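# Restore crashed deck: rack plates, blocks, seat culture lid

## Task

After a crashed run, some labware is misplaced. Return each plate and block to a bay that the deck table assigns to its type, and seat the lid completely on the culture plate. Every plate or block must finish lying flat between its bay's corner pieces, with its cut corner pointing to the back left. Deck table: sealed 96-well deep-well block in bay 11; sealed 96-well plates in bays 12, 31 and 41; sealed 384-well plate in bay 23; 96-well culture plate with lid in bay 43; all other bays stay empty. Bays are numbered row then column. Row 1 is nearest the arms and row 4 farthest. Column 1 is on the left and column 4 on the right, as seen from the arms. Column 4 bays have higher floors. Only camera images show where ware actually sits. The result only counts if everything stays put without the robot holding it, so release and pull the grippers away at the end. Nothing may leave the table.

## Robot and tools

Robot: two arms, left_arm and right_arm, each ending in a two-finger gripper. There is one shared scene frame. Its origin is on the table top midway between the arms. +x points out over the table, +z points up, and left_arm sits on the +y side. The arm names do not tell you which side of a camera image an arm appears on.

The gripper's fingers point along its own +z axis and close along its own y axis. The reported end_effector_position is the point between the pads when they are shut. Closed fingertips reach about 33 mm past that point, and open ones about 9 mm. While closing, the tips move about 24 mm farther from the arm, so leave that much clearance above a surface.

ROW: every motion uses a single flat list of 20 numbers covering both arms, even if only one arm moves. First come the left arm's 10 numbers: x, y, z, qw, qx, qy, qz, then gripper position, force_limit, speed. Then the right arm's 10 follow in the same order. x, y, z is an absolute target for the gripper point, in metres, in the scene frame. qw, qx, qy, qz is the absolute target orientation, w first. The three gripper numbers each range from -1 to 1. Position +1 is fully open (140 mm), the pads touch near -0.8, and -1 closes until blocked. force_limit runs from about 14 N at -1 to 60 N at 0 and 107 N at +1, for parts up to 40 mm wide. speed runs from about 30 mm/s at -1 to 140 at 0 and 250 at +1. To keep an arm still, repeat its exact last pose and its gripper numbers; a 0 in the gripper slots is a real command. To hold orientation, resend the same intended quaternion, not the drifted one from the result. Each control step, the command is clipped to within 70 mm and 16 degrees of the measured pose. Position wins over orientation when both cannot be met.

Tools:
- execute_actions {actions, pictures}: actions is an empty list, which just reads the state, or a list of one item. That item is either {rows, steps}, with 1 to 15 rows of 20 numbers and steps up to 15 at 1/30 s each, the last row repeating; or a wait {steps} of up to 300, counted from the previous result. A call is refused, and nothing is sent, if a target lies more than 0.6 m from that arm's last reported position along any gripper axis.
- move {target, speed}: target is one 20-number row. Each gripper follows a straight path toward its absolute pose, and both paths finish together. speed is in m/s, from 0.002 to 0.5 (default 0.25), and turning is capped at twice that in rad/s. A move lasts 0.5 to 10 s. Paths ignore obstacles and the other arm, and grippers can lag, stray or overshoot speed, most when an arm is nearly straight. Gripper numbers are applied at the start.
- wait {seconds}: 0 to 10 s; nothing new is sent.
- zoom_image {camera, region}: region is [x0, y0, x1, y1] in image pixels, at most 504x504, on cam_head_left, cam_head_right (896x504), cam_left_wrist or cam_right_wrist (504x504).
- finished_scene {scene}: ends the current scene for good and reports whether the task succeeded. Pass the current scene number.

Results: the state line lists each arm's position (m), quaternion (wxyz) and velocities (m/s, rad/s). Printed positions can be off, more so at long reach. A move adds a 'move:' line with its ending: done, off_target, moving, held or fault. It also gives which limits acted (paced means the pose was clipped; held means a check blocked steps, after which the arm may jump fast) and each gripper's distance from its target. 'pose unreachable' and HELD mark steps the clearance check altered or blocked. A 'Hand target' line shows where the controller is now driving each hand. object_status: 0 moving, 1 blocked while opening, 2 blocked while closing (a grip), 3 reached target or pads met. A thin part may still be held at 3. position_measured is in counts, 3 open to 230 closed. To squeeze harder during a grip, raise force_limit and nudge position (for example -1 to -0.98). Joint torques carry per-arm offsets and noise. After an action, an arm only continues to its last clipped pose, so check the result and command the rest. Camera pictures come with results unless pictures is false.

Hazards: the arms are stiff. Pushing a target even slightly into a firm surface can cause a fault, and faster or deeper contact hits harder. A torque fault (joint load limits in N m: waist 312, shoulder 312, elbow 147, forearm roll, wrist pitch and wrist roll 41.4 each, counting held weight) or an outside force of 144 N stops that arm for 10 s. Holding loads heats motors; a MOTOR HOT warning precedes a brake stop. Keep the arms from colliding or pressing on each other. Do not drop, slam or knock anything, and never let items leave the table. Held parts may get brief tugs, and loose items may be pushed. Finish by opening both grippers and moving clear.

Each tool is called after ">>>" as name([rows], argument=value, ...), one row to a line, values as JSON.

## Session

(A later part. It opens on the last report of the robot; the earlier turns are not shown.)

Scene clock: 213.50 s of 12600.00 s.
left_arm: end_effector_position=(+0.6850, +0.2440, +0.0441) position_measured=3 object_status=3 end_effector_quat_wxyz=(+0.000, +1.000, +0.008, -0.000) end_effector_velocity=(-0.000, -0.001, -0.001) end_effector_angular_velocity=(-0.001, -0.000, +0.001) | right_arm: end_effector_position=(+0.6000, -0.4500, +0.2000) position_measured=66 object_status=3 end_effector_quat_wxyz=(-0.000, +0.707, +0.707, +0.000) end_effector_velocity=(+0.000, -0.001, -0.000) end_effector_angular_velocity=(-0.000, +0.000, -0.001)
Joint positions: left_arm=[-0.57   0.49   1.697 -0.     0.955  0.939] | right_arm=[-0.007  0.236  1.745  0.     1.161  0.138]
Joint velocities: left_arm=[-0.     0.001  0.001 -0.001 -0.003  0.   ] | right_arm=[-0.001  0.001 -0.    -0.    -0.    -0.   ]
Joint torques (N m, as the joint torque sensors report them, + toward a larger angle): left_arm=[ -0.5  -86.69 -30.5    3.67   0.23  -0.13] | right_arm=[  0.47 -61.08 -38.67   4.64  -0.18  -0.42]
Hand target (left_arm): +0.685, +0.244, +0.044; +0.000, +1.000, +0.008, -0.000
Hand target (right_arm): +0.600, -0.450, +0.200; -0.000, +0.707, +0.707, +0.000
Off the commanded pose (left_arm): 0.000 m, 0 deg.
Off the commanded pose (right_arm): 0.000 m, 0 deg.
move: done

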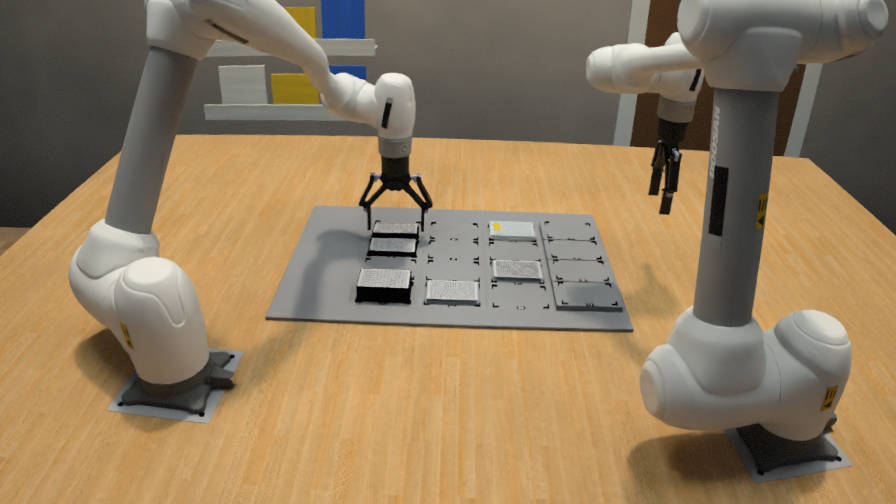

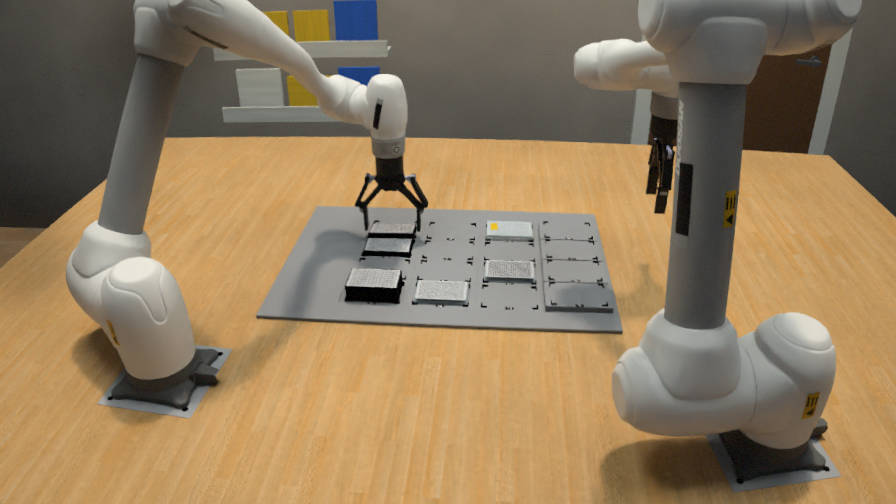

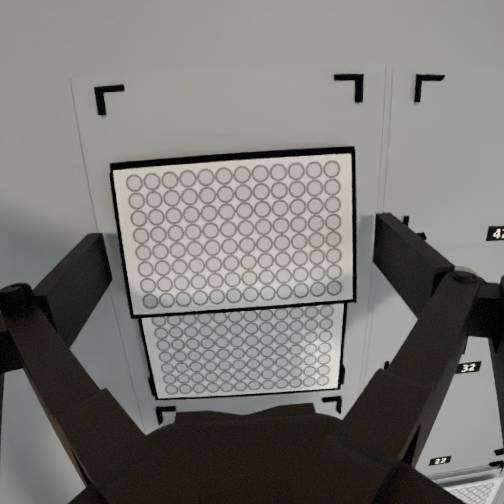

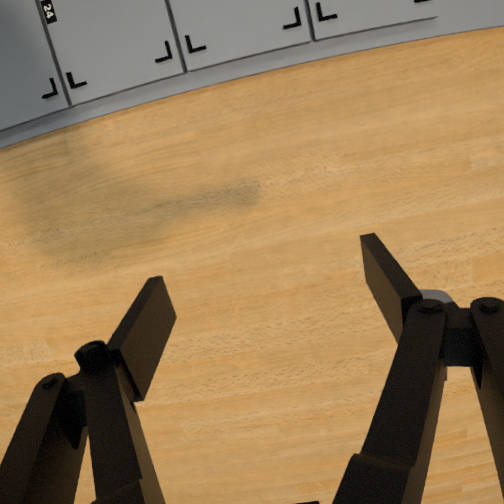

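>>> move(target=[0.687,0.246,0.043,0,0.995,0.008,-0.096,1,-0.3,-0.7,0.6,-0.45,0.2,0,0.7071,0.7071,0,0.5,-0.6,-0.5], speed=0.1)

>>> move(target=[0.687,0.246,0.043,0,0.995,0.008,-0.096,-1,-0.3,-0.7,0.6,-0.45,0.2,0,0.7071,0.7071,0,0.5,-0.6,-0.5])

>>> move(target=[0.70,0.245,0.054,0,0.998,0.004,-0.06,-1,-0.3,-0.7,0.6,-0.45,0.2,0,0.7071,0.7071,0,0.5,-0.6,-0.5], speed=0.05)

>>> move(target=[0.721,0.244,0.042,0,1,-0.003,0,-1,-0.3,-0.7,0.6,-0.45,0.2,0,0.7071,0.7071,0,0.5,-0.6,-0.5], speed=0.04)

Scene clock: 222.70 s of 12600.00 s.
left_arm: end_effector_position=(+0.6870, +0.2461, +0.0429) position_measured=3 object_status=3 end_effector_quat_wxyz=(-0.000, +0.995, +0.008, -0.096) end_effector_velocity=(-0.000, +0.000, -0.000) end_effector_angular_velocity=(+0.001, +0.007, -0.000) | right_arm: end_effector_position=(+0.6000, -0.4500, +0.2000) position_measured=66 object_status=3 end_effector_quat_wxyz=(-0.000, +0.707, +0.707, +0.000) end_effector_velocity=(-0.000, +0.001, +0.000) end_effector_angular_velocity=(-0.000, -0.000, +0.002)
Joint positions: left_arm=[-0.52   0.569  1.579 -0.113  1.157  1.043] | right_arm=[-0.007  0.236  1.745  0.     1.161  0.138]
Joint velocities: left_arm=[ 0.001  0.003 -0.004 -0.002  0.008  0.002] | right_arm=[ 0.002  0.    -0.    -0.001  0.    -0.   ]
Joint torques (N m, as the joint torque sensors report them, + toward a larger angle): left_arm=[ -1.81 -94.16 -31.53   3.54   1.05  -0.27] | right_arm=[  0.04 -62.72 -39.13   4.31  -0.22  -0.53]
Hand target (left_arm): +0.687, +0.246, +0.043; -0.000, +0.995, +0.008, -0.096
Hand target (right_arm): +0.600, -0.450, +0.200; -0.000, +0.707, +0.707, +0.000
Off the commanded pose (left_arm): 0.000 m, 0 deg.
Off the commanded pose (right_arm): 0.000 m, 0 deg.
After step 90, 4.93 s passed at rest.
move: done

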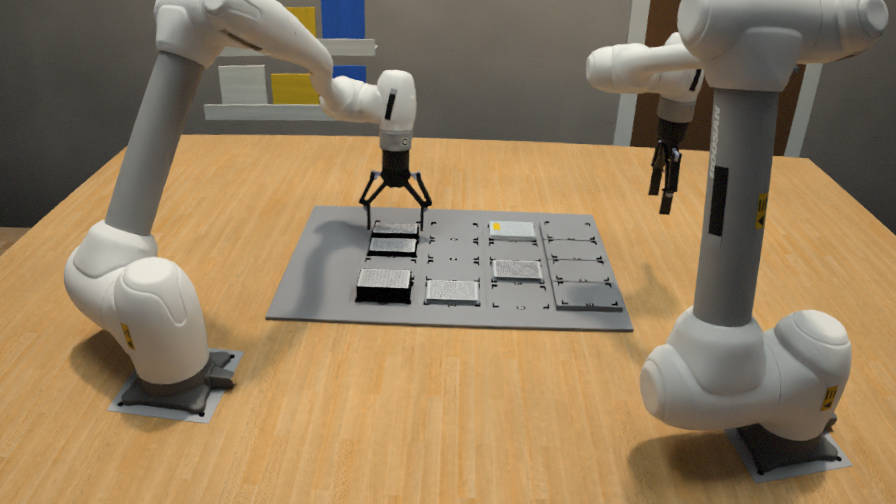

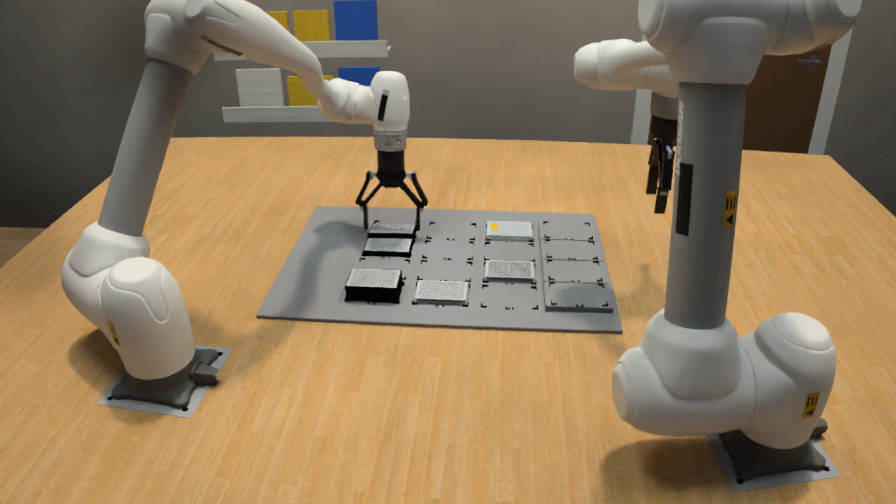

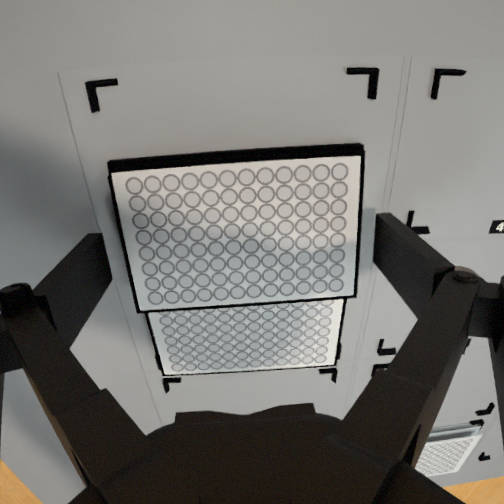

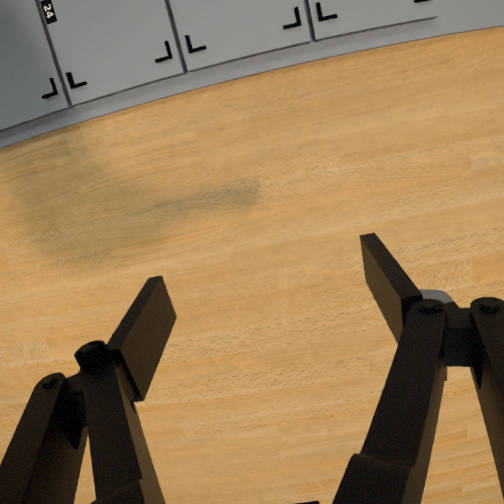

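Scene clock: 223.40 s of 12600.00 s.
left_arm: end_effector_position=(+0.6870, +0.2460, +0.0431) position_measured=38 object_status=2 end_effector_quat_wxyz=(+0.000, +0.995, +0.008, -0.096) end_effector_velocity=(+0.001, -0.000, -0.000) end_effector_angular_velocity=(-0.001, -0.002, -0.001) | right_arm: end_effector_position=(+0.6000, -0.4500, +0.2000) position_measured=66 object_status=3 end_effector_quat_wxyz=(-0.000, +0.707, +0.707, +0.000) end_effector_velocity=(+0.000, -0.001, +0.000) end_effector_angular_velocity=(-0.001, -0.000, -0.000)
Joint positions: left_arm=[-0.52   0.569  1.579 -0.114  1.158  1.043] | right_arm=[-0.007  0.236  1.745  0.     1.161  0.138]
Joint velocities: left_arm=[ 0.     0.    -0.     0.001 -0.002  0.001] | right_arm=[-0.001  0.    -0.    -0.001  0.    -0.   ]
Joint torques (N m, as the joint torque sensors report them, + toward a larger angle): left_arm=[ -4.42 -77.99 -22.77   2.68  -0.87  -0.27] | right_arm=[  1.09 -60.69 -39.29   4.14  -0.21  -0.49]
Hand target (left_arm): +0.687, +0.246, +0.043; -0.000, +0.995, +0.008, -0.096
Hand target (right_arm): +0.600, -0.450, +0.200; -0.000, +0.707, +0.707, +0.000
Off the commanded pose (left_arm): 0.000 m, 0 deg.
Off the commanded pose (right_arm): 0.000 m, 0 deg.
move: done

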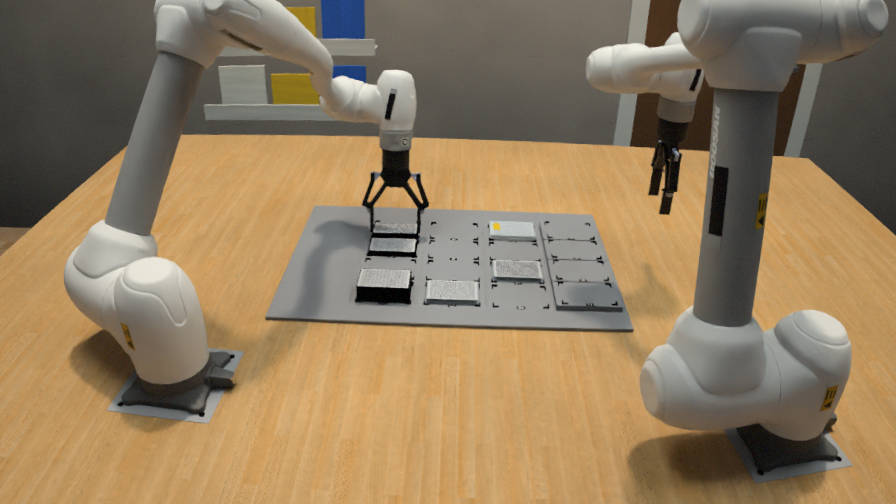

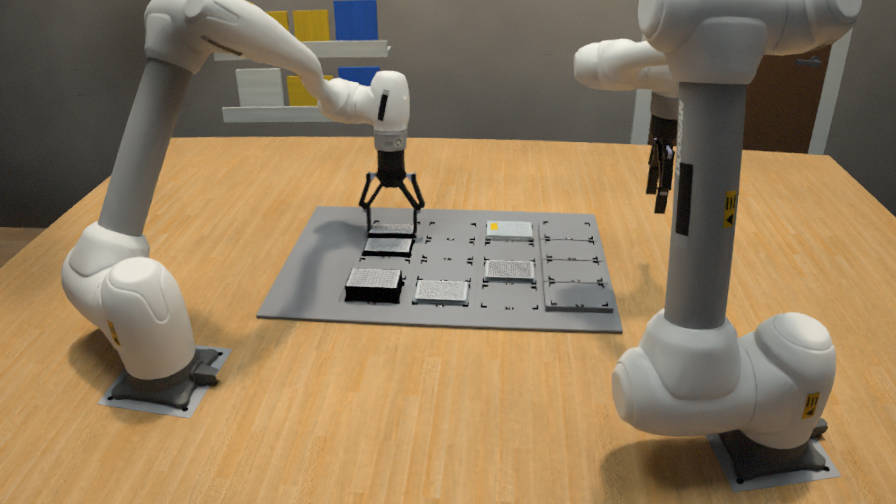

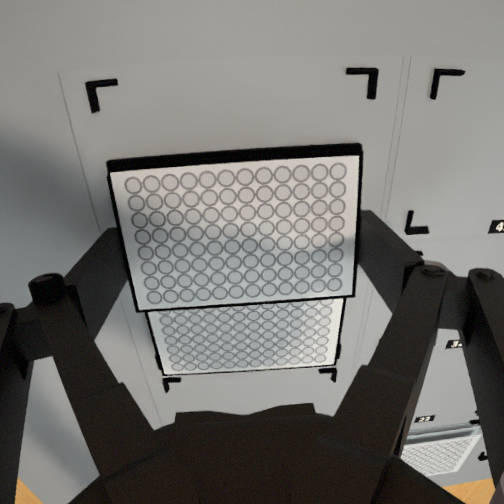

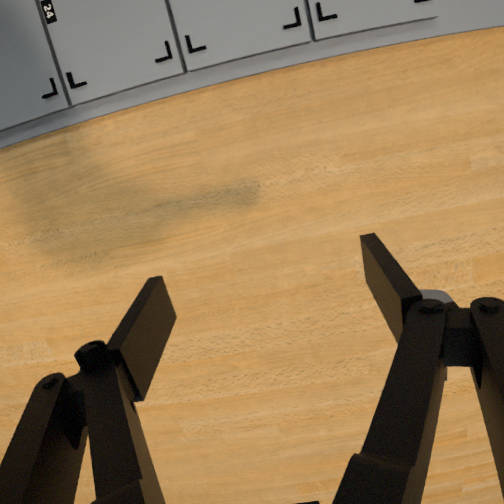

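Scene clock: 224.40 s of 12600.00 s.
left_arm: end_effector_position=(+0.7000, +0.2450, +0.0540) position_measured=39 object_status=2 end_effector_quat_wxyz=(+0.000, +0.998, +0.004, -0.060) end_effector_velocity=(+0.001, -0.000, +0.001) end_effector_angular_velocity=(-0.000, -0.004, +0.000) | right_arm: end_effector_position=(+0.6000, -0.4500, +0.2000) position_measured=66 object_status=3 end_effector_quat_wxyz=(-0.000, +0.707, +0.707, +0.000) end_effector_velocity=(+0.000, -0.000, +0.000) end_effector_angular_velocity=(+0.001, -0.001, -0.001)
Joint positions: left_arm=[-0.529  0.545  1.589 -0.073  1.109  1.024] | right_arm=[-0.007  0.236  1.745  0.     1.161  0.138]
Joint velocities: left_arm=[-0.    -0.001 -0.001  0.002 -0.002 -0.001] | right_arm=[-0.    -0.    -0.     0.001 -0.     0.   ]
Joint torques (N m, as the joint torque sensors report them, + toward a larger angle): left_arm=[ -1.1  -94.   -31.55   3.39   0.28  -0.49] | right_arm=[  0.93 -62.7  -38.08   4.19  -0.26  -0.48]
Hand target (left_arm): +0.700, +0.245, +0.054; +0.000, +0.998, +0.004, -0.060
Hand target (right_arm): +0.600, -0.450, +0.200; -0.000, +0.707, +0.707, +0.000
Off the commanded pose (left_arm): 0.000 m, 0 deg.
Off the commanded pose (right_arm): 0.000 m, 0 deg.
move: done

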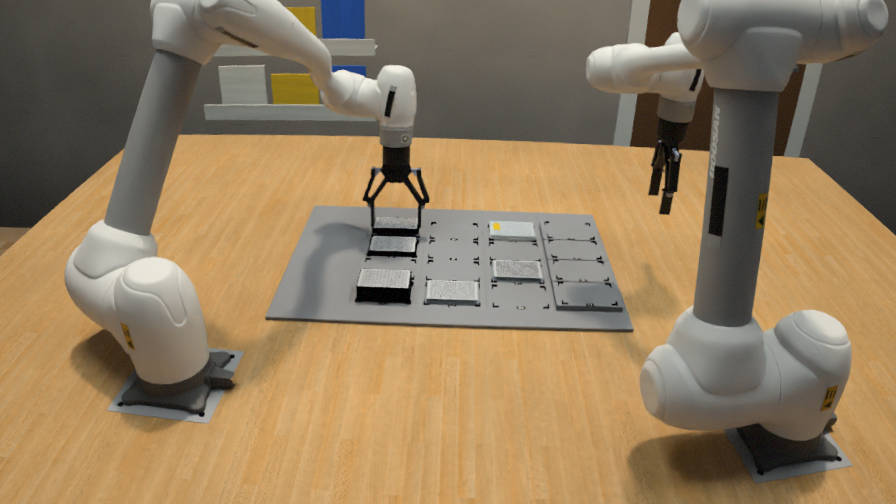

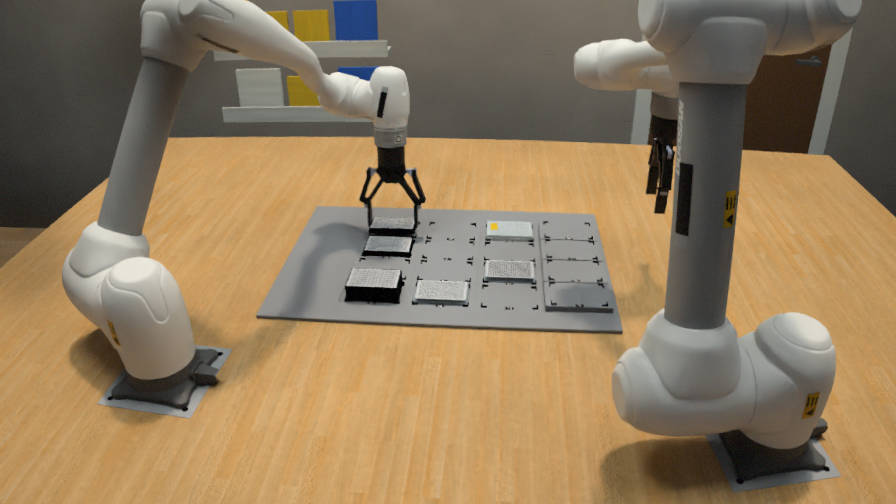

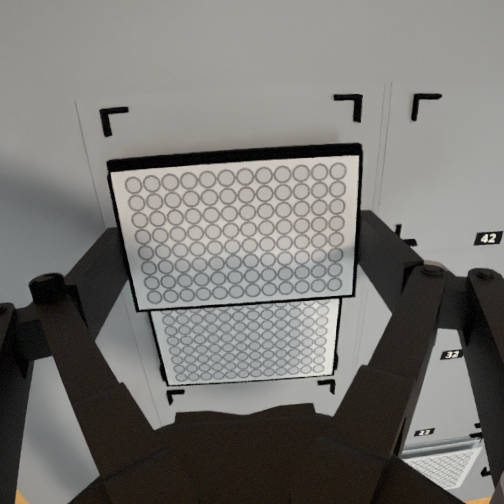

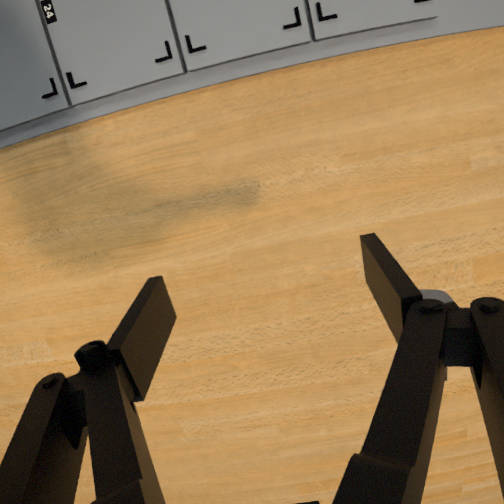

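Scene clock: 226.13 s of 12600.00 s.
left_arm: end_effector_position=(+0.7210, +0.2439, +0.0421) position_measured=39 object_status=2 end_effector_quat_wxyz=(+0.000, +1.000, -0.003, -0.000) end_effector_velocity=(+0.000, -0.000, -0.000) end_effector_angular_velocity=(-0.000, -0.003, -0.001) | right_arm: end_effector_position=(+0.6000, -0.4500, +0.2000) position_measured=66 object_status=3 end_effector_quat_wxyz=(-0.000, +0.707, +0.707, +0.000) end_effector_velocity=(-0.000, -0.000, -0.002) end_effector_angular_velocity=(-0.001, +0.003, +0.001)
Joint positions: left_arm=[-0.543  0.532  1.631 -0.     0.979  0.988] | right_arm=[-0.007  0.236  1.745  0.     1.161  0.138]
Joint velocities: left_arm=[-0.001 -0.001  0.002  0.002 -0.004 -0.001] | right_arm=[ 0.     0.002  0.    -0.001  0.     0.   ]
Joint torques (N m, as the joint torque sensors report them, + toward a larger angle): left_arm=[ -1.39 -92.59 -32.4    3.94   0.36  -0.54] | right_arm=[  0.69 -61.12 -38.95   4.    -0.28  -0.17]
Hand target (left_arm): +0.721, +0.244, +0.042; +0.000, +1.000, -0.003, -0.000
Hand target (right_arm): +0.600, -0.450, +0.200; -0.000, +0.707, +0.707, +0.000
Off the commanded pose (left_arm): 0.000 m, 0 deg.
Off the commanded pose (right_arm): 0.000 m, 0 deg.
move: done

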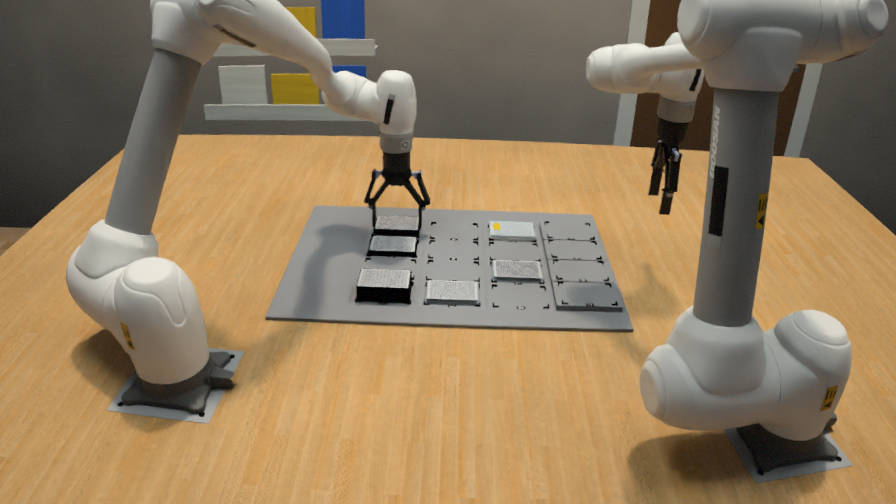

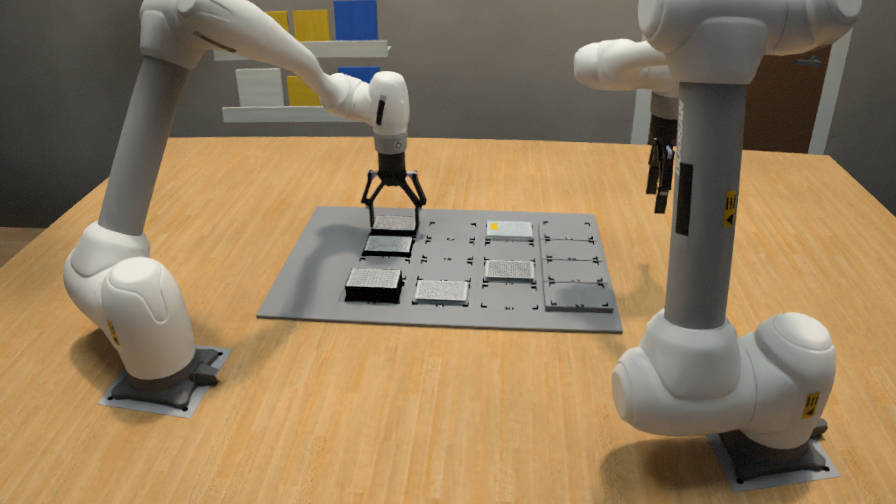

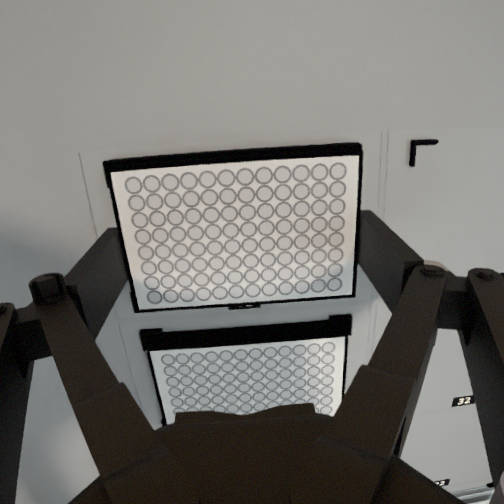

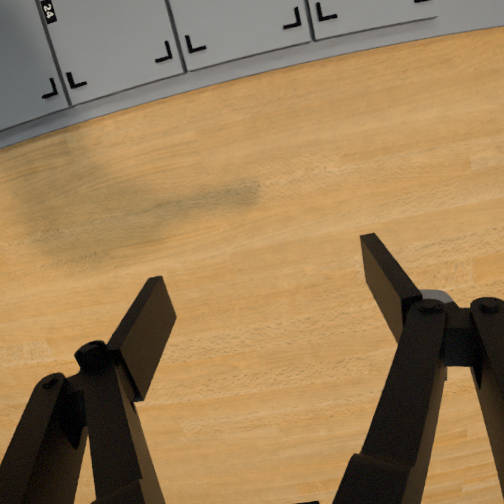

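Overshoots in x by ~4–5 mm; shift +y ~1.

>>> move(target=[0.7165,0.245,0.039,0,1,-0.003,0,-1,-0.3,-0.7,0.6,-0.45,0.2,0,0.7071,0.7071,0,0.5,-0.6,-0.5], speed=0.02)

>>> zoom_image(camera="cam_left_wrist", region=[70,110,450,350])

Scene clock: 230.17 s of 12600.00 s.
left_arm: end_effector_position=(+0.7165, +0.2450, +0.0390) position_measured=39 object_status=2 end_effector_quat_wxyz=(+0.000, +1.000, -0.003, -0.000) end_effector_velocity=(-0.000, -0.001, -0.000) end_effector_angular_velocity=(-0.002, -0.001, +0.001) | right_arm: end_effector_position=(+0.6000, -0.4500, +0.2000) position_measured=66 object_status=3 end_effector_quat_wxyz=(-0.000, +0.707, +0.707, +0.000) end_effector_velocity=(-0.000, +0.000, -0.000) end_effector_angular_velocity=(+0.000, +0.000, +0.000)
Joint positions: left_arm=[-0.545  0.529  1.643 -0.     0.97   0.986] | right_arm=[-0.007  0.236  1.745  0.     1.161  0.138]
Joint velocities: left_arm=[-0.    -0.     0.001 -0.001 -0.002 -0.   ] | right_arm=[ 0. -0.  0.  0. -0.  0.]
Joint torques (N m, as the joint torque sensors report them, + toward a larger angle): left_arm=[ -1.63 -91.26 -31.75   3.78   0.43  -0.34] | right_arm=[  2.33 -64.49 -38.46   4.3   -0.09  -0.23]
Hand target (left_arm): +0.717, +0.245, +0.039; +0.000, +1.000, -0.003, -0.000
Hand target (right_arm): +0.600, -0.450, +0.200; -0.000, +0.707, +0.707, +0.000
Off the commanded pose (left_arm): 0.000 m, 0 deg.
Off the commanded pose (right_arm): 0.000 m, 0 deg.
After step 90, 0.33 s passed at rest.
move: done

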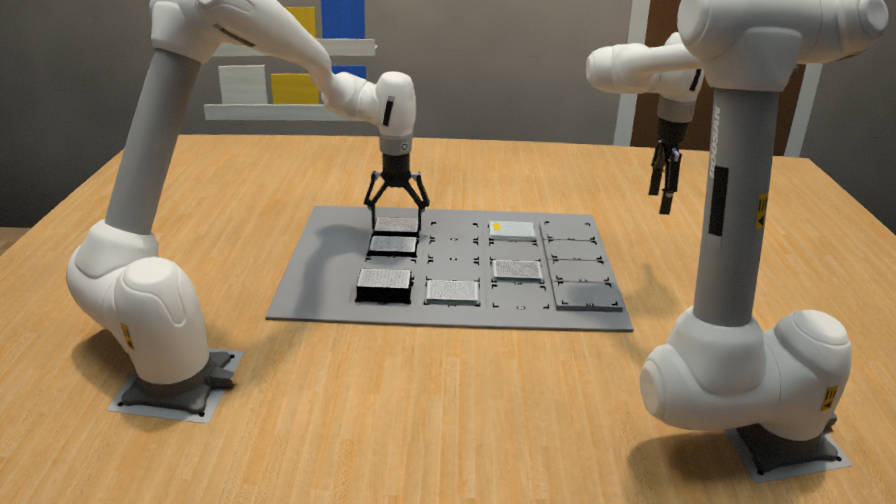

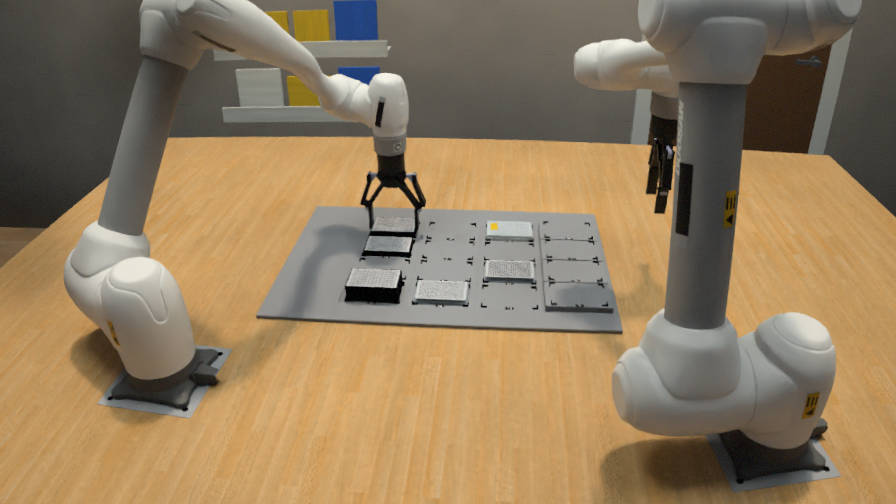

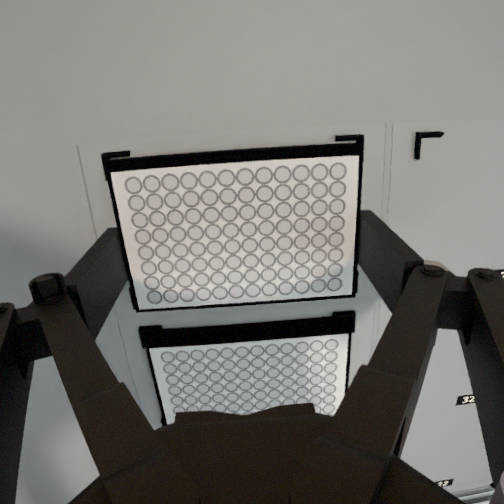

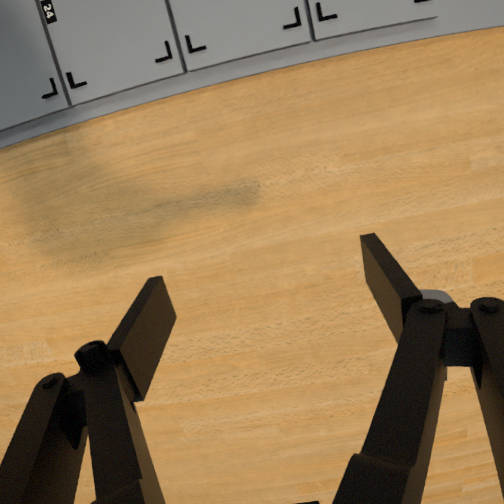

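Region (70, 110, 450, 350) of cam_left_wrist's 504x504 image, scaled by 1.326, with more detail than that image has; it fills the top 318 rows of this view, and the rest is white.

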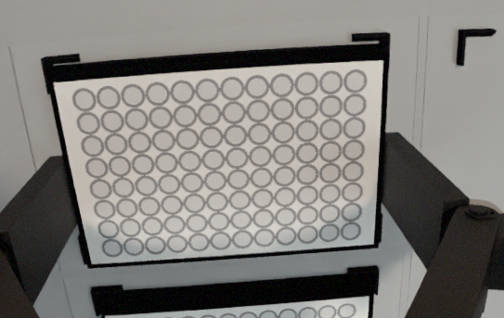

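>>> move(target=[0.7168,0.2461,0.038,0,1,0,0,-1,-0.3,-0.7,0.6,-0.45,0.2,0,0.7071,0.7071,0,0.5,-0.6,-0.5], speed=0.02)

>>> move(target=[0.7168,0.2461,0.0355,0,1,0,0,-1,-0.3,-0.7,0.6,-0.45,0.2,0,0.7071,0.7071,0,0.5,-0.6,-0.5], speed=0.01)

Scene clock: 234.77 s of 12600.00 s.
left_arm: end_effector_position=(+0.7168, +0.2461, +0.0380) position_measured=39 object_status=2 end_effector_quat_wxyz=(+0.000, +1.000, -0.000, +0.000) end_effector_velocity=(-0.000, -0.000, -0.000) end_effector_angular_velocity=(-0.002, +0.001, +0.002) | right_arm: end_effector_position=(+0.6000, -0.4500, +0.2000) position_measured=66 object_status=3 end_effector_quat_wxyz=(-0.000, +0.707, +0.707, +0.000) end_effector_velocity=(+0.000, +0.001, +0.000) end_effector_angular_velocity=(-0.000, -0.001, +0.001)
Joint positions: left_arm=[-0.544  0.53   1.644 -0.     0.968  0.981] | right_arm=[-0.007  0.236  1.745  0.     1.161  0.138]
Joint velocities: left_arm=[ 0.     0.     0.    -0.002 -0.001 -0.   ] | right_arm=[ 0.001  0.    -0.001 -0.    -0.    -0.   ]
Joint torques (N m, as the joint torque sensors report them, + toward a larger angle): left_arm=[ -1.42 -91.61 -30.43   3.89   0.41  -0.3 ] | right_arm=[  1.82 -62.67 -40.79   3.89  -0.22  -0.36]
Hand target (left_arm): +0.717, +0.246, +0.038; -0.000, +1.000, -0.000, -0.000
Hand target (right_arm): +0.600, -0.450, +0.200; -0.000, +0.707, +0.707, +0.000
Off the commanded pose (left_arm): 0.000 m, 0 deg.
Off the commanded pose (right_arm): 0.000 m, 0 deg.
After step 90, 0.90 s passed at rest.
move: done

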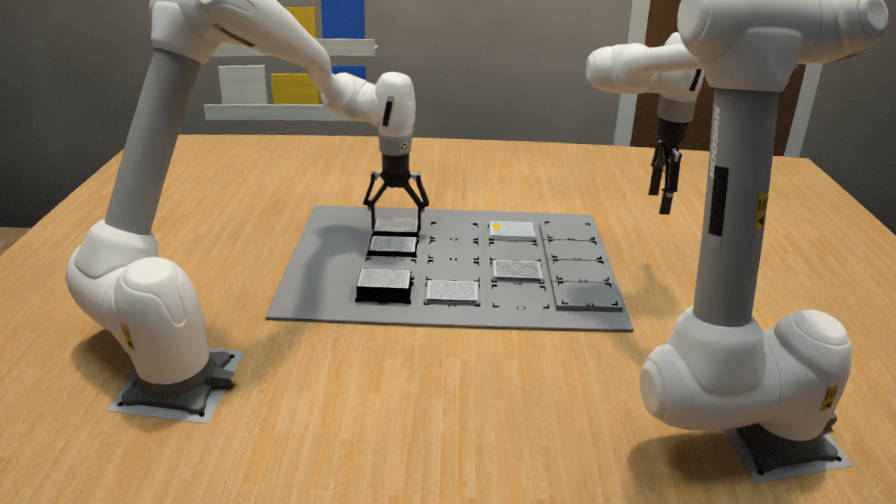

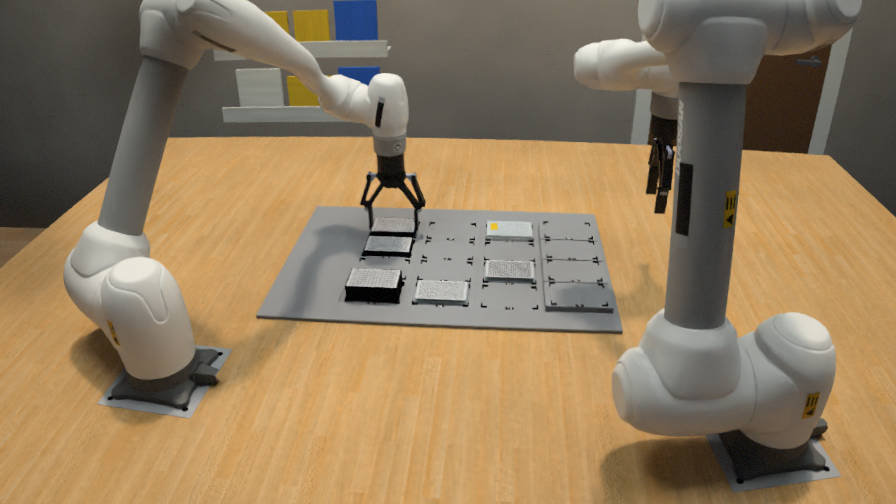

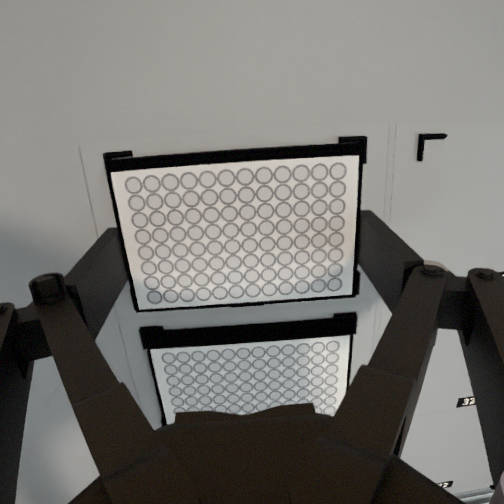

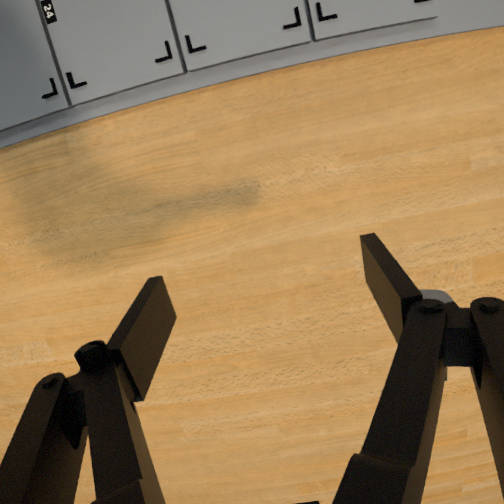

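Scene clock: 235.47 s of 12600.00 s.
left_arm: end_effector_position=(+0.7168, +0.2461, +0.0356) position_measured=39 object_status=2 end_effector_quat_wxyz=(+0.000, +1.000, -0.000, +0.000) end_effector_velocity=(-0.000, -0.000, -0.001) end_effector_angular_velocity=(+0.000, -0.001, -0.002) | right_arm: end_effector_position=(+0.6000, -0.4500, +0.2000) position_measured=66 object_status=3 end_effector_quat_wxyz=(-0.000, +0.707, +0.707, +0.000) end_effector_velocity=(+0.000, +0.000, +0.001) end_effector_angular_velocity=(+0.001, -0.001, -0.000)
Joint positions: left_arm=[-0.544  0.532  1.646 -0.     0.964  0.981] | right_arm=[-0.007  0.236  1.745  0.     1.161  0.138]
Joint velocities: left_arm=[-0.001  0.     0.001  0.001 -0.001  0.   ] | right_arm=[ 0.    -0.    -0.001  0.001  0.    -0.   ]
Joint torques (N m, as the joint torque sensors report them, + toward a larger angle): left_arm=[  1.03 -67.36 -18.23   4.21   0.15  -0.52] | right_arm=[  1.39 -62.09 -38.15   3.8    0.21  -0.22]
Hand target (left_arm): +0.717, +0.246, +0.035; +0.000, +1.000, -0.000, -0.000
Hand target (right_arm): +0.600, -0.450, +0.200; -0.000, +0.707, +0.707, +0.000
Off the commanded pose (left_arm): 0.000 m, 0 deg.
Off the commanded pose (right_arm): 0.000 m, 0 deg.
move: done

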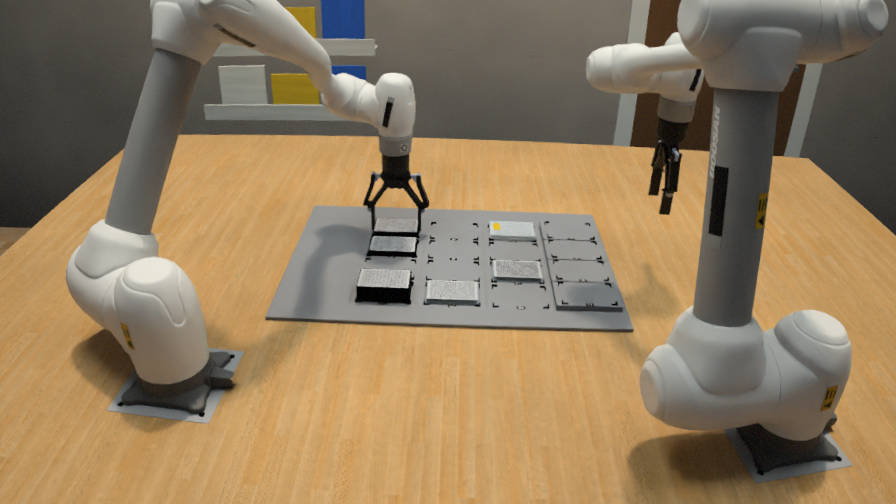

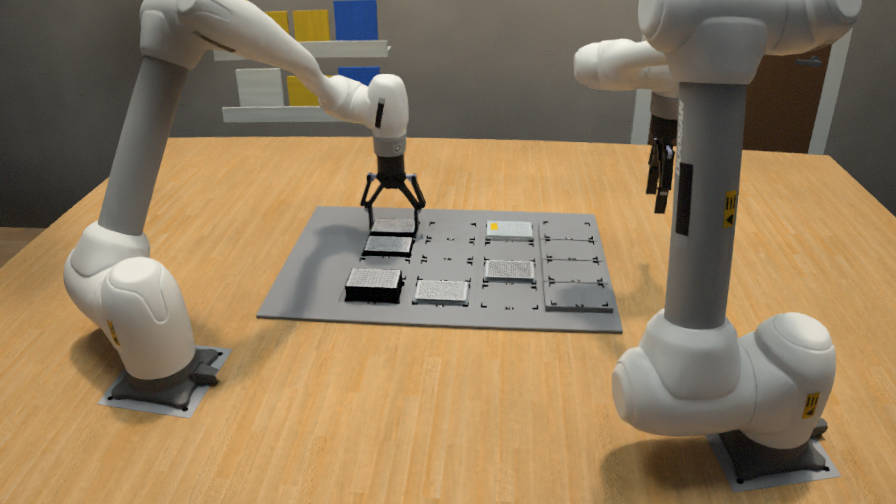

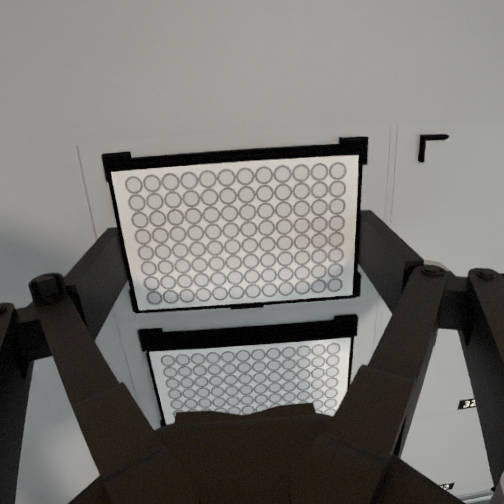

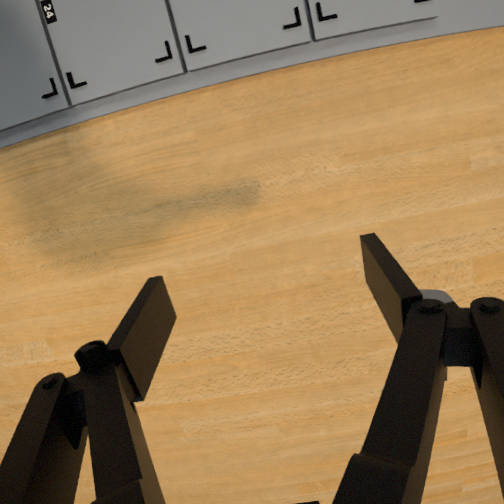

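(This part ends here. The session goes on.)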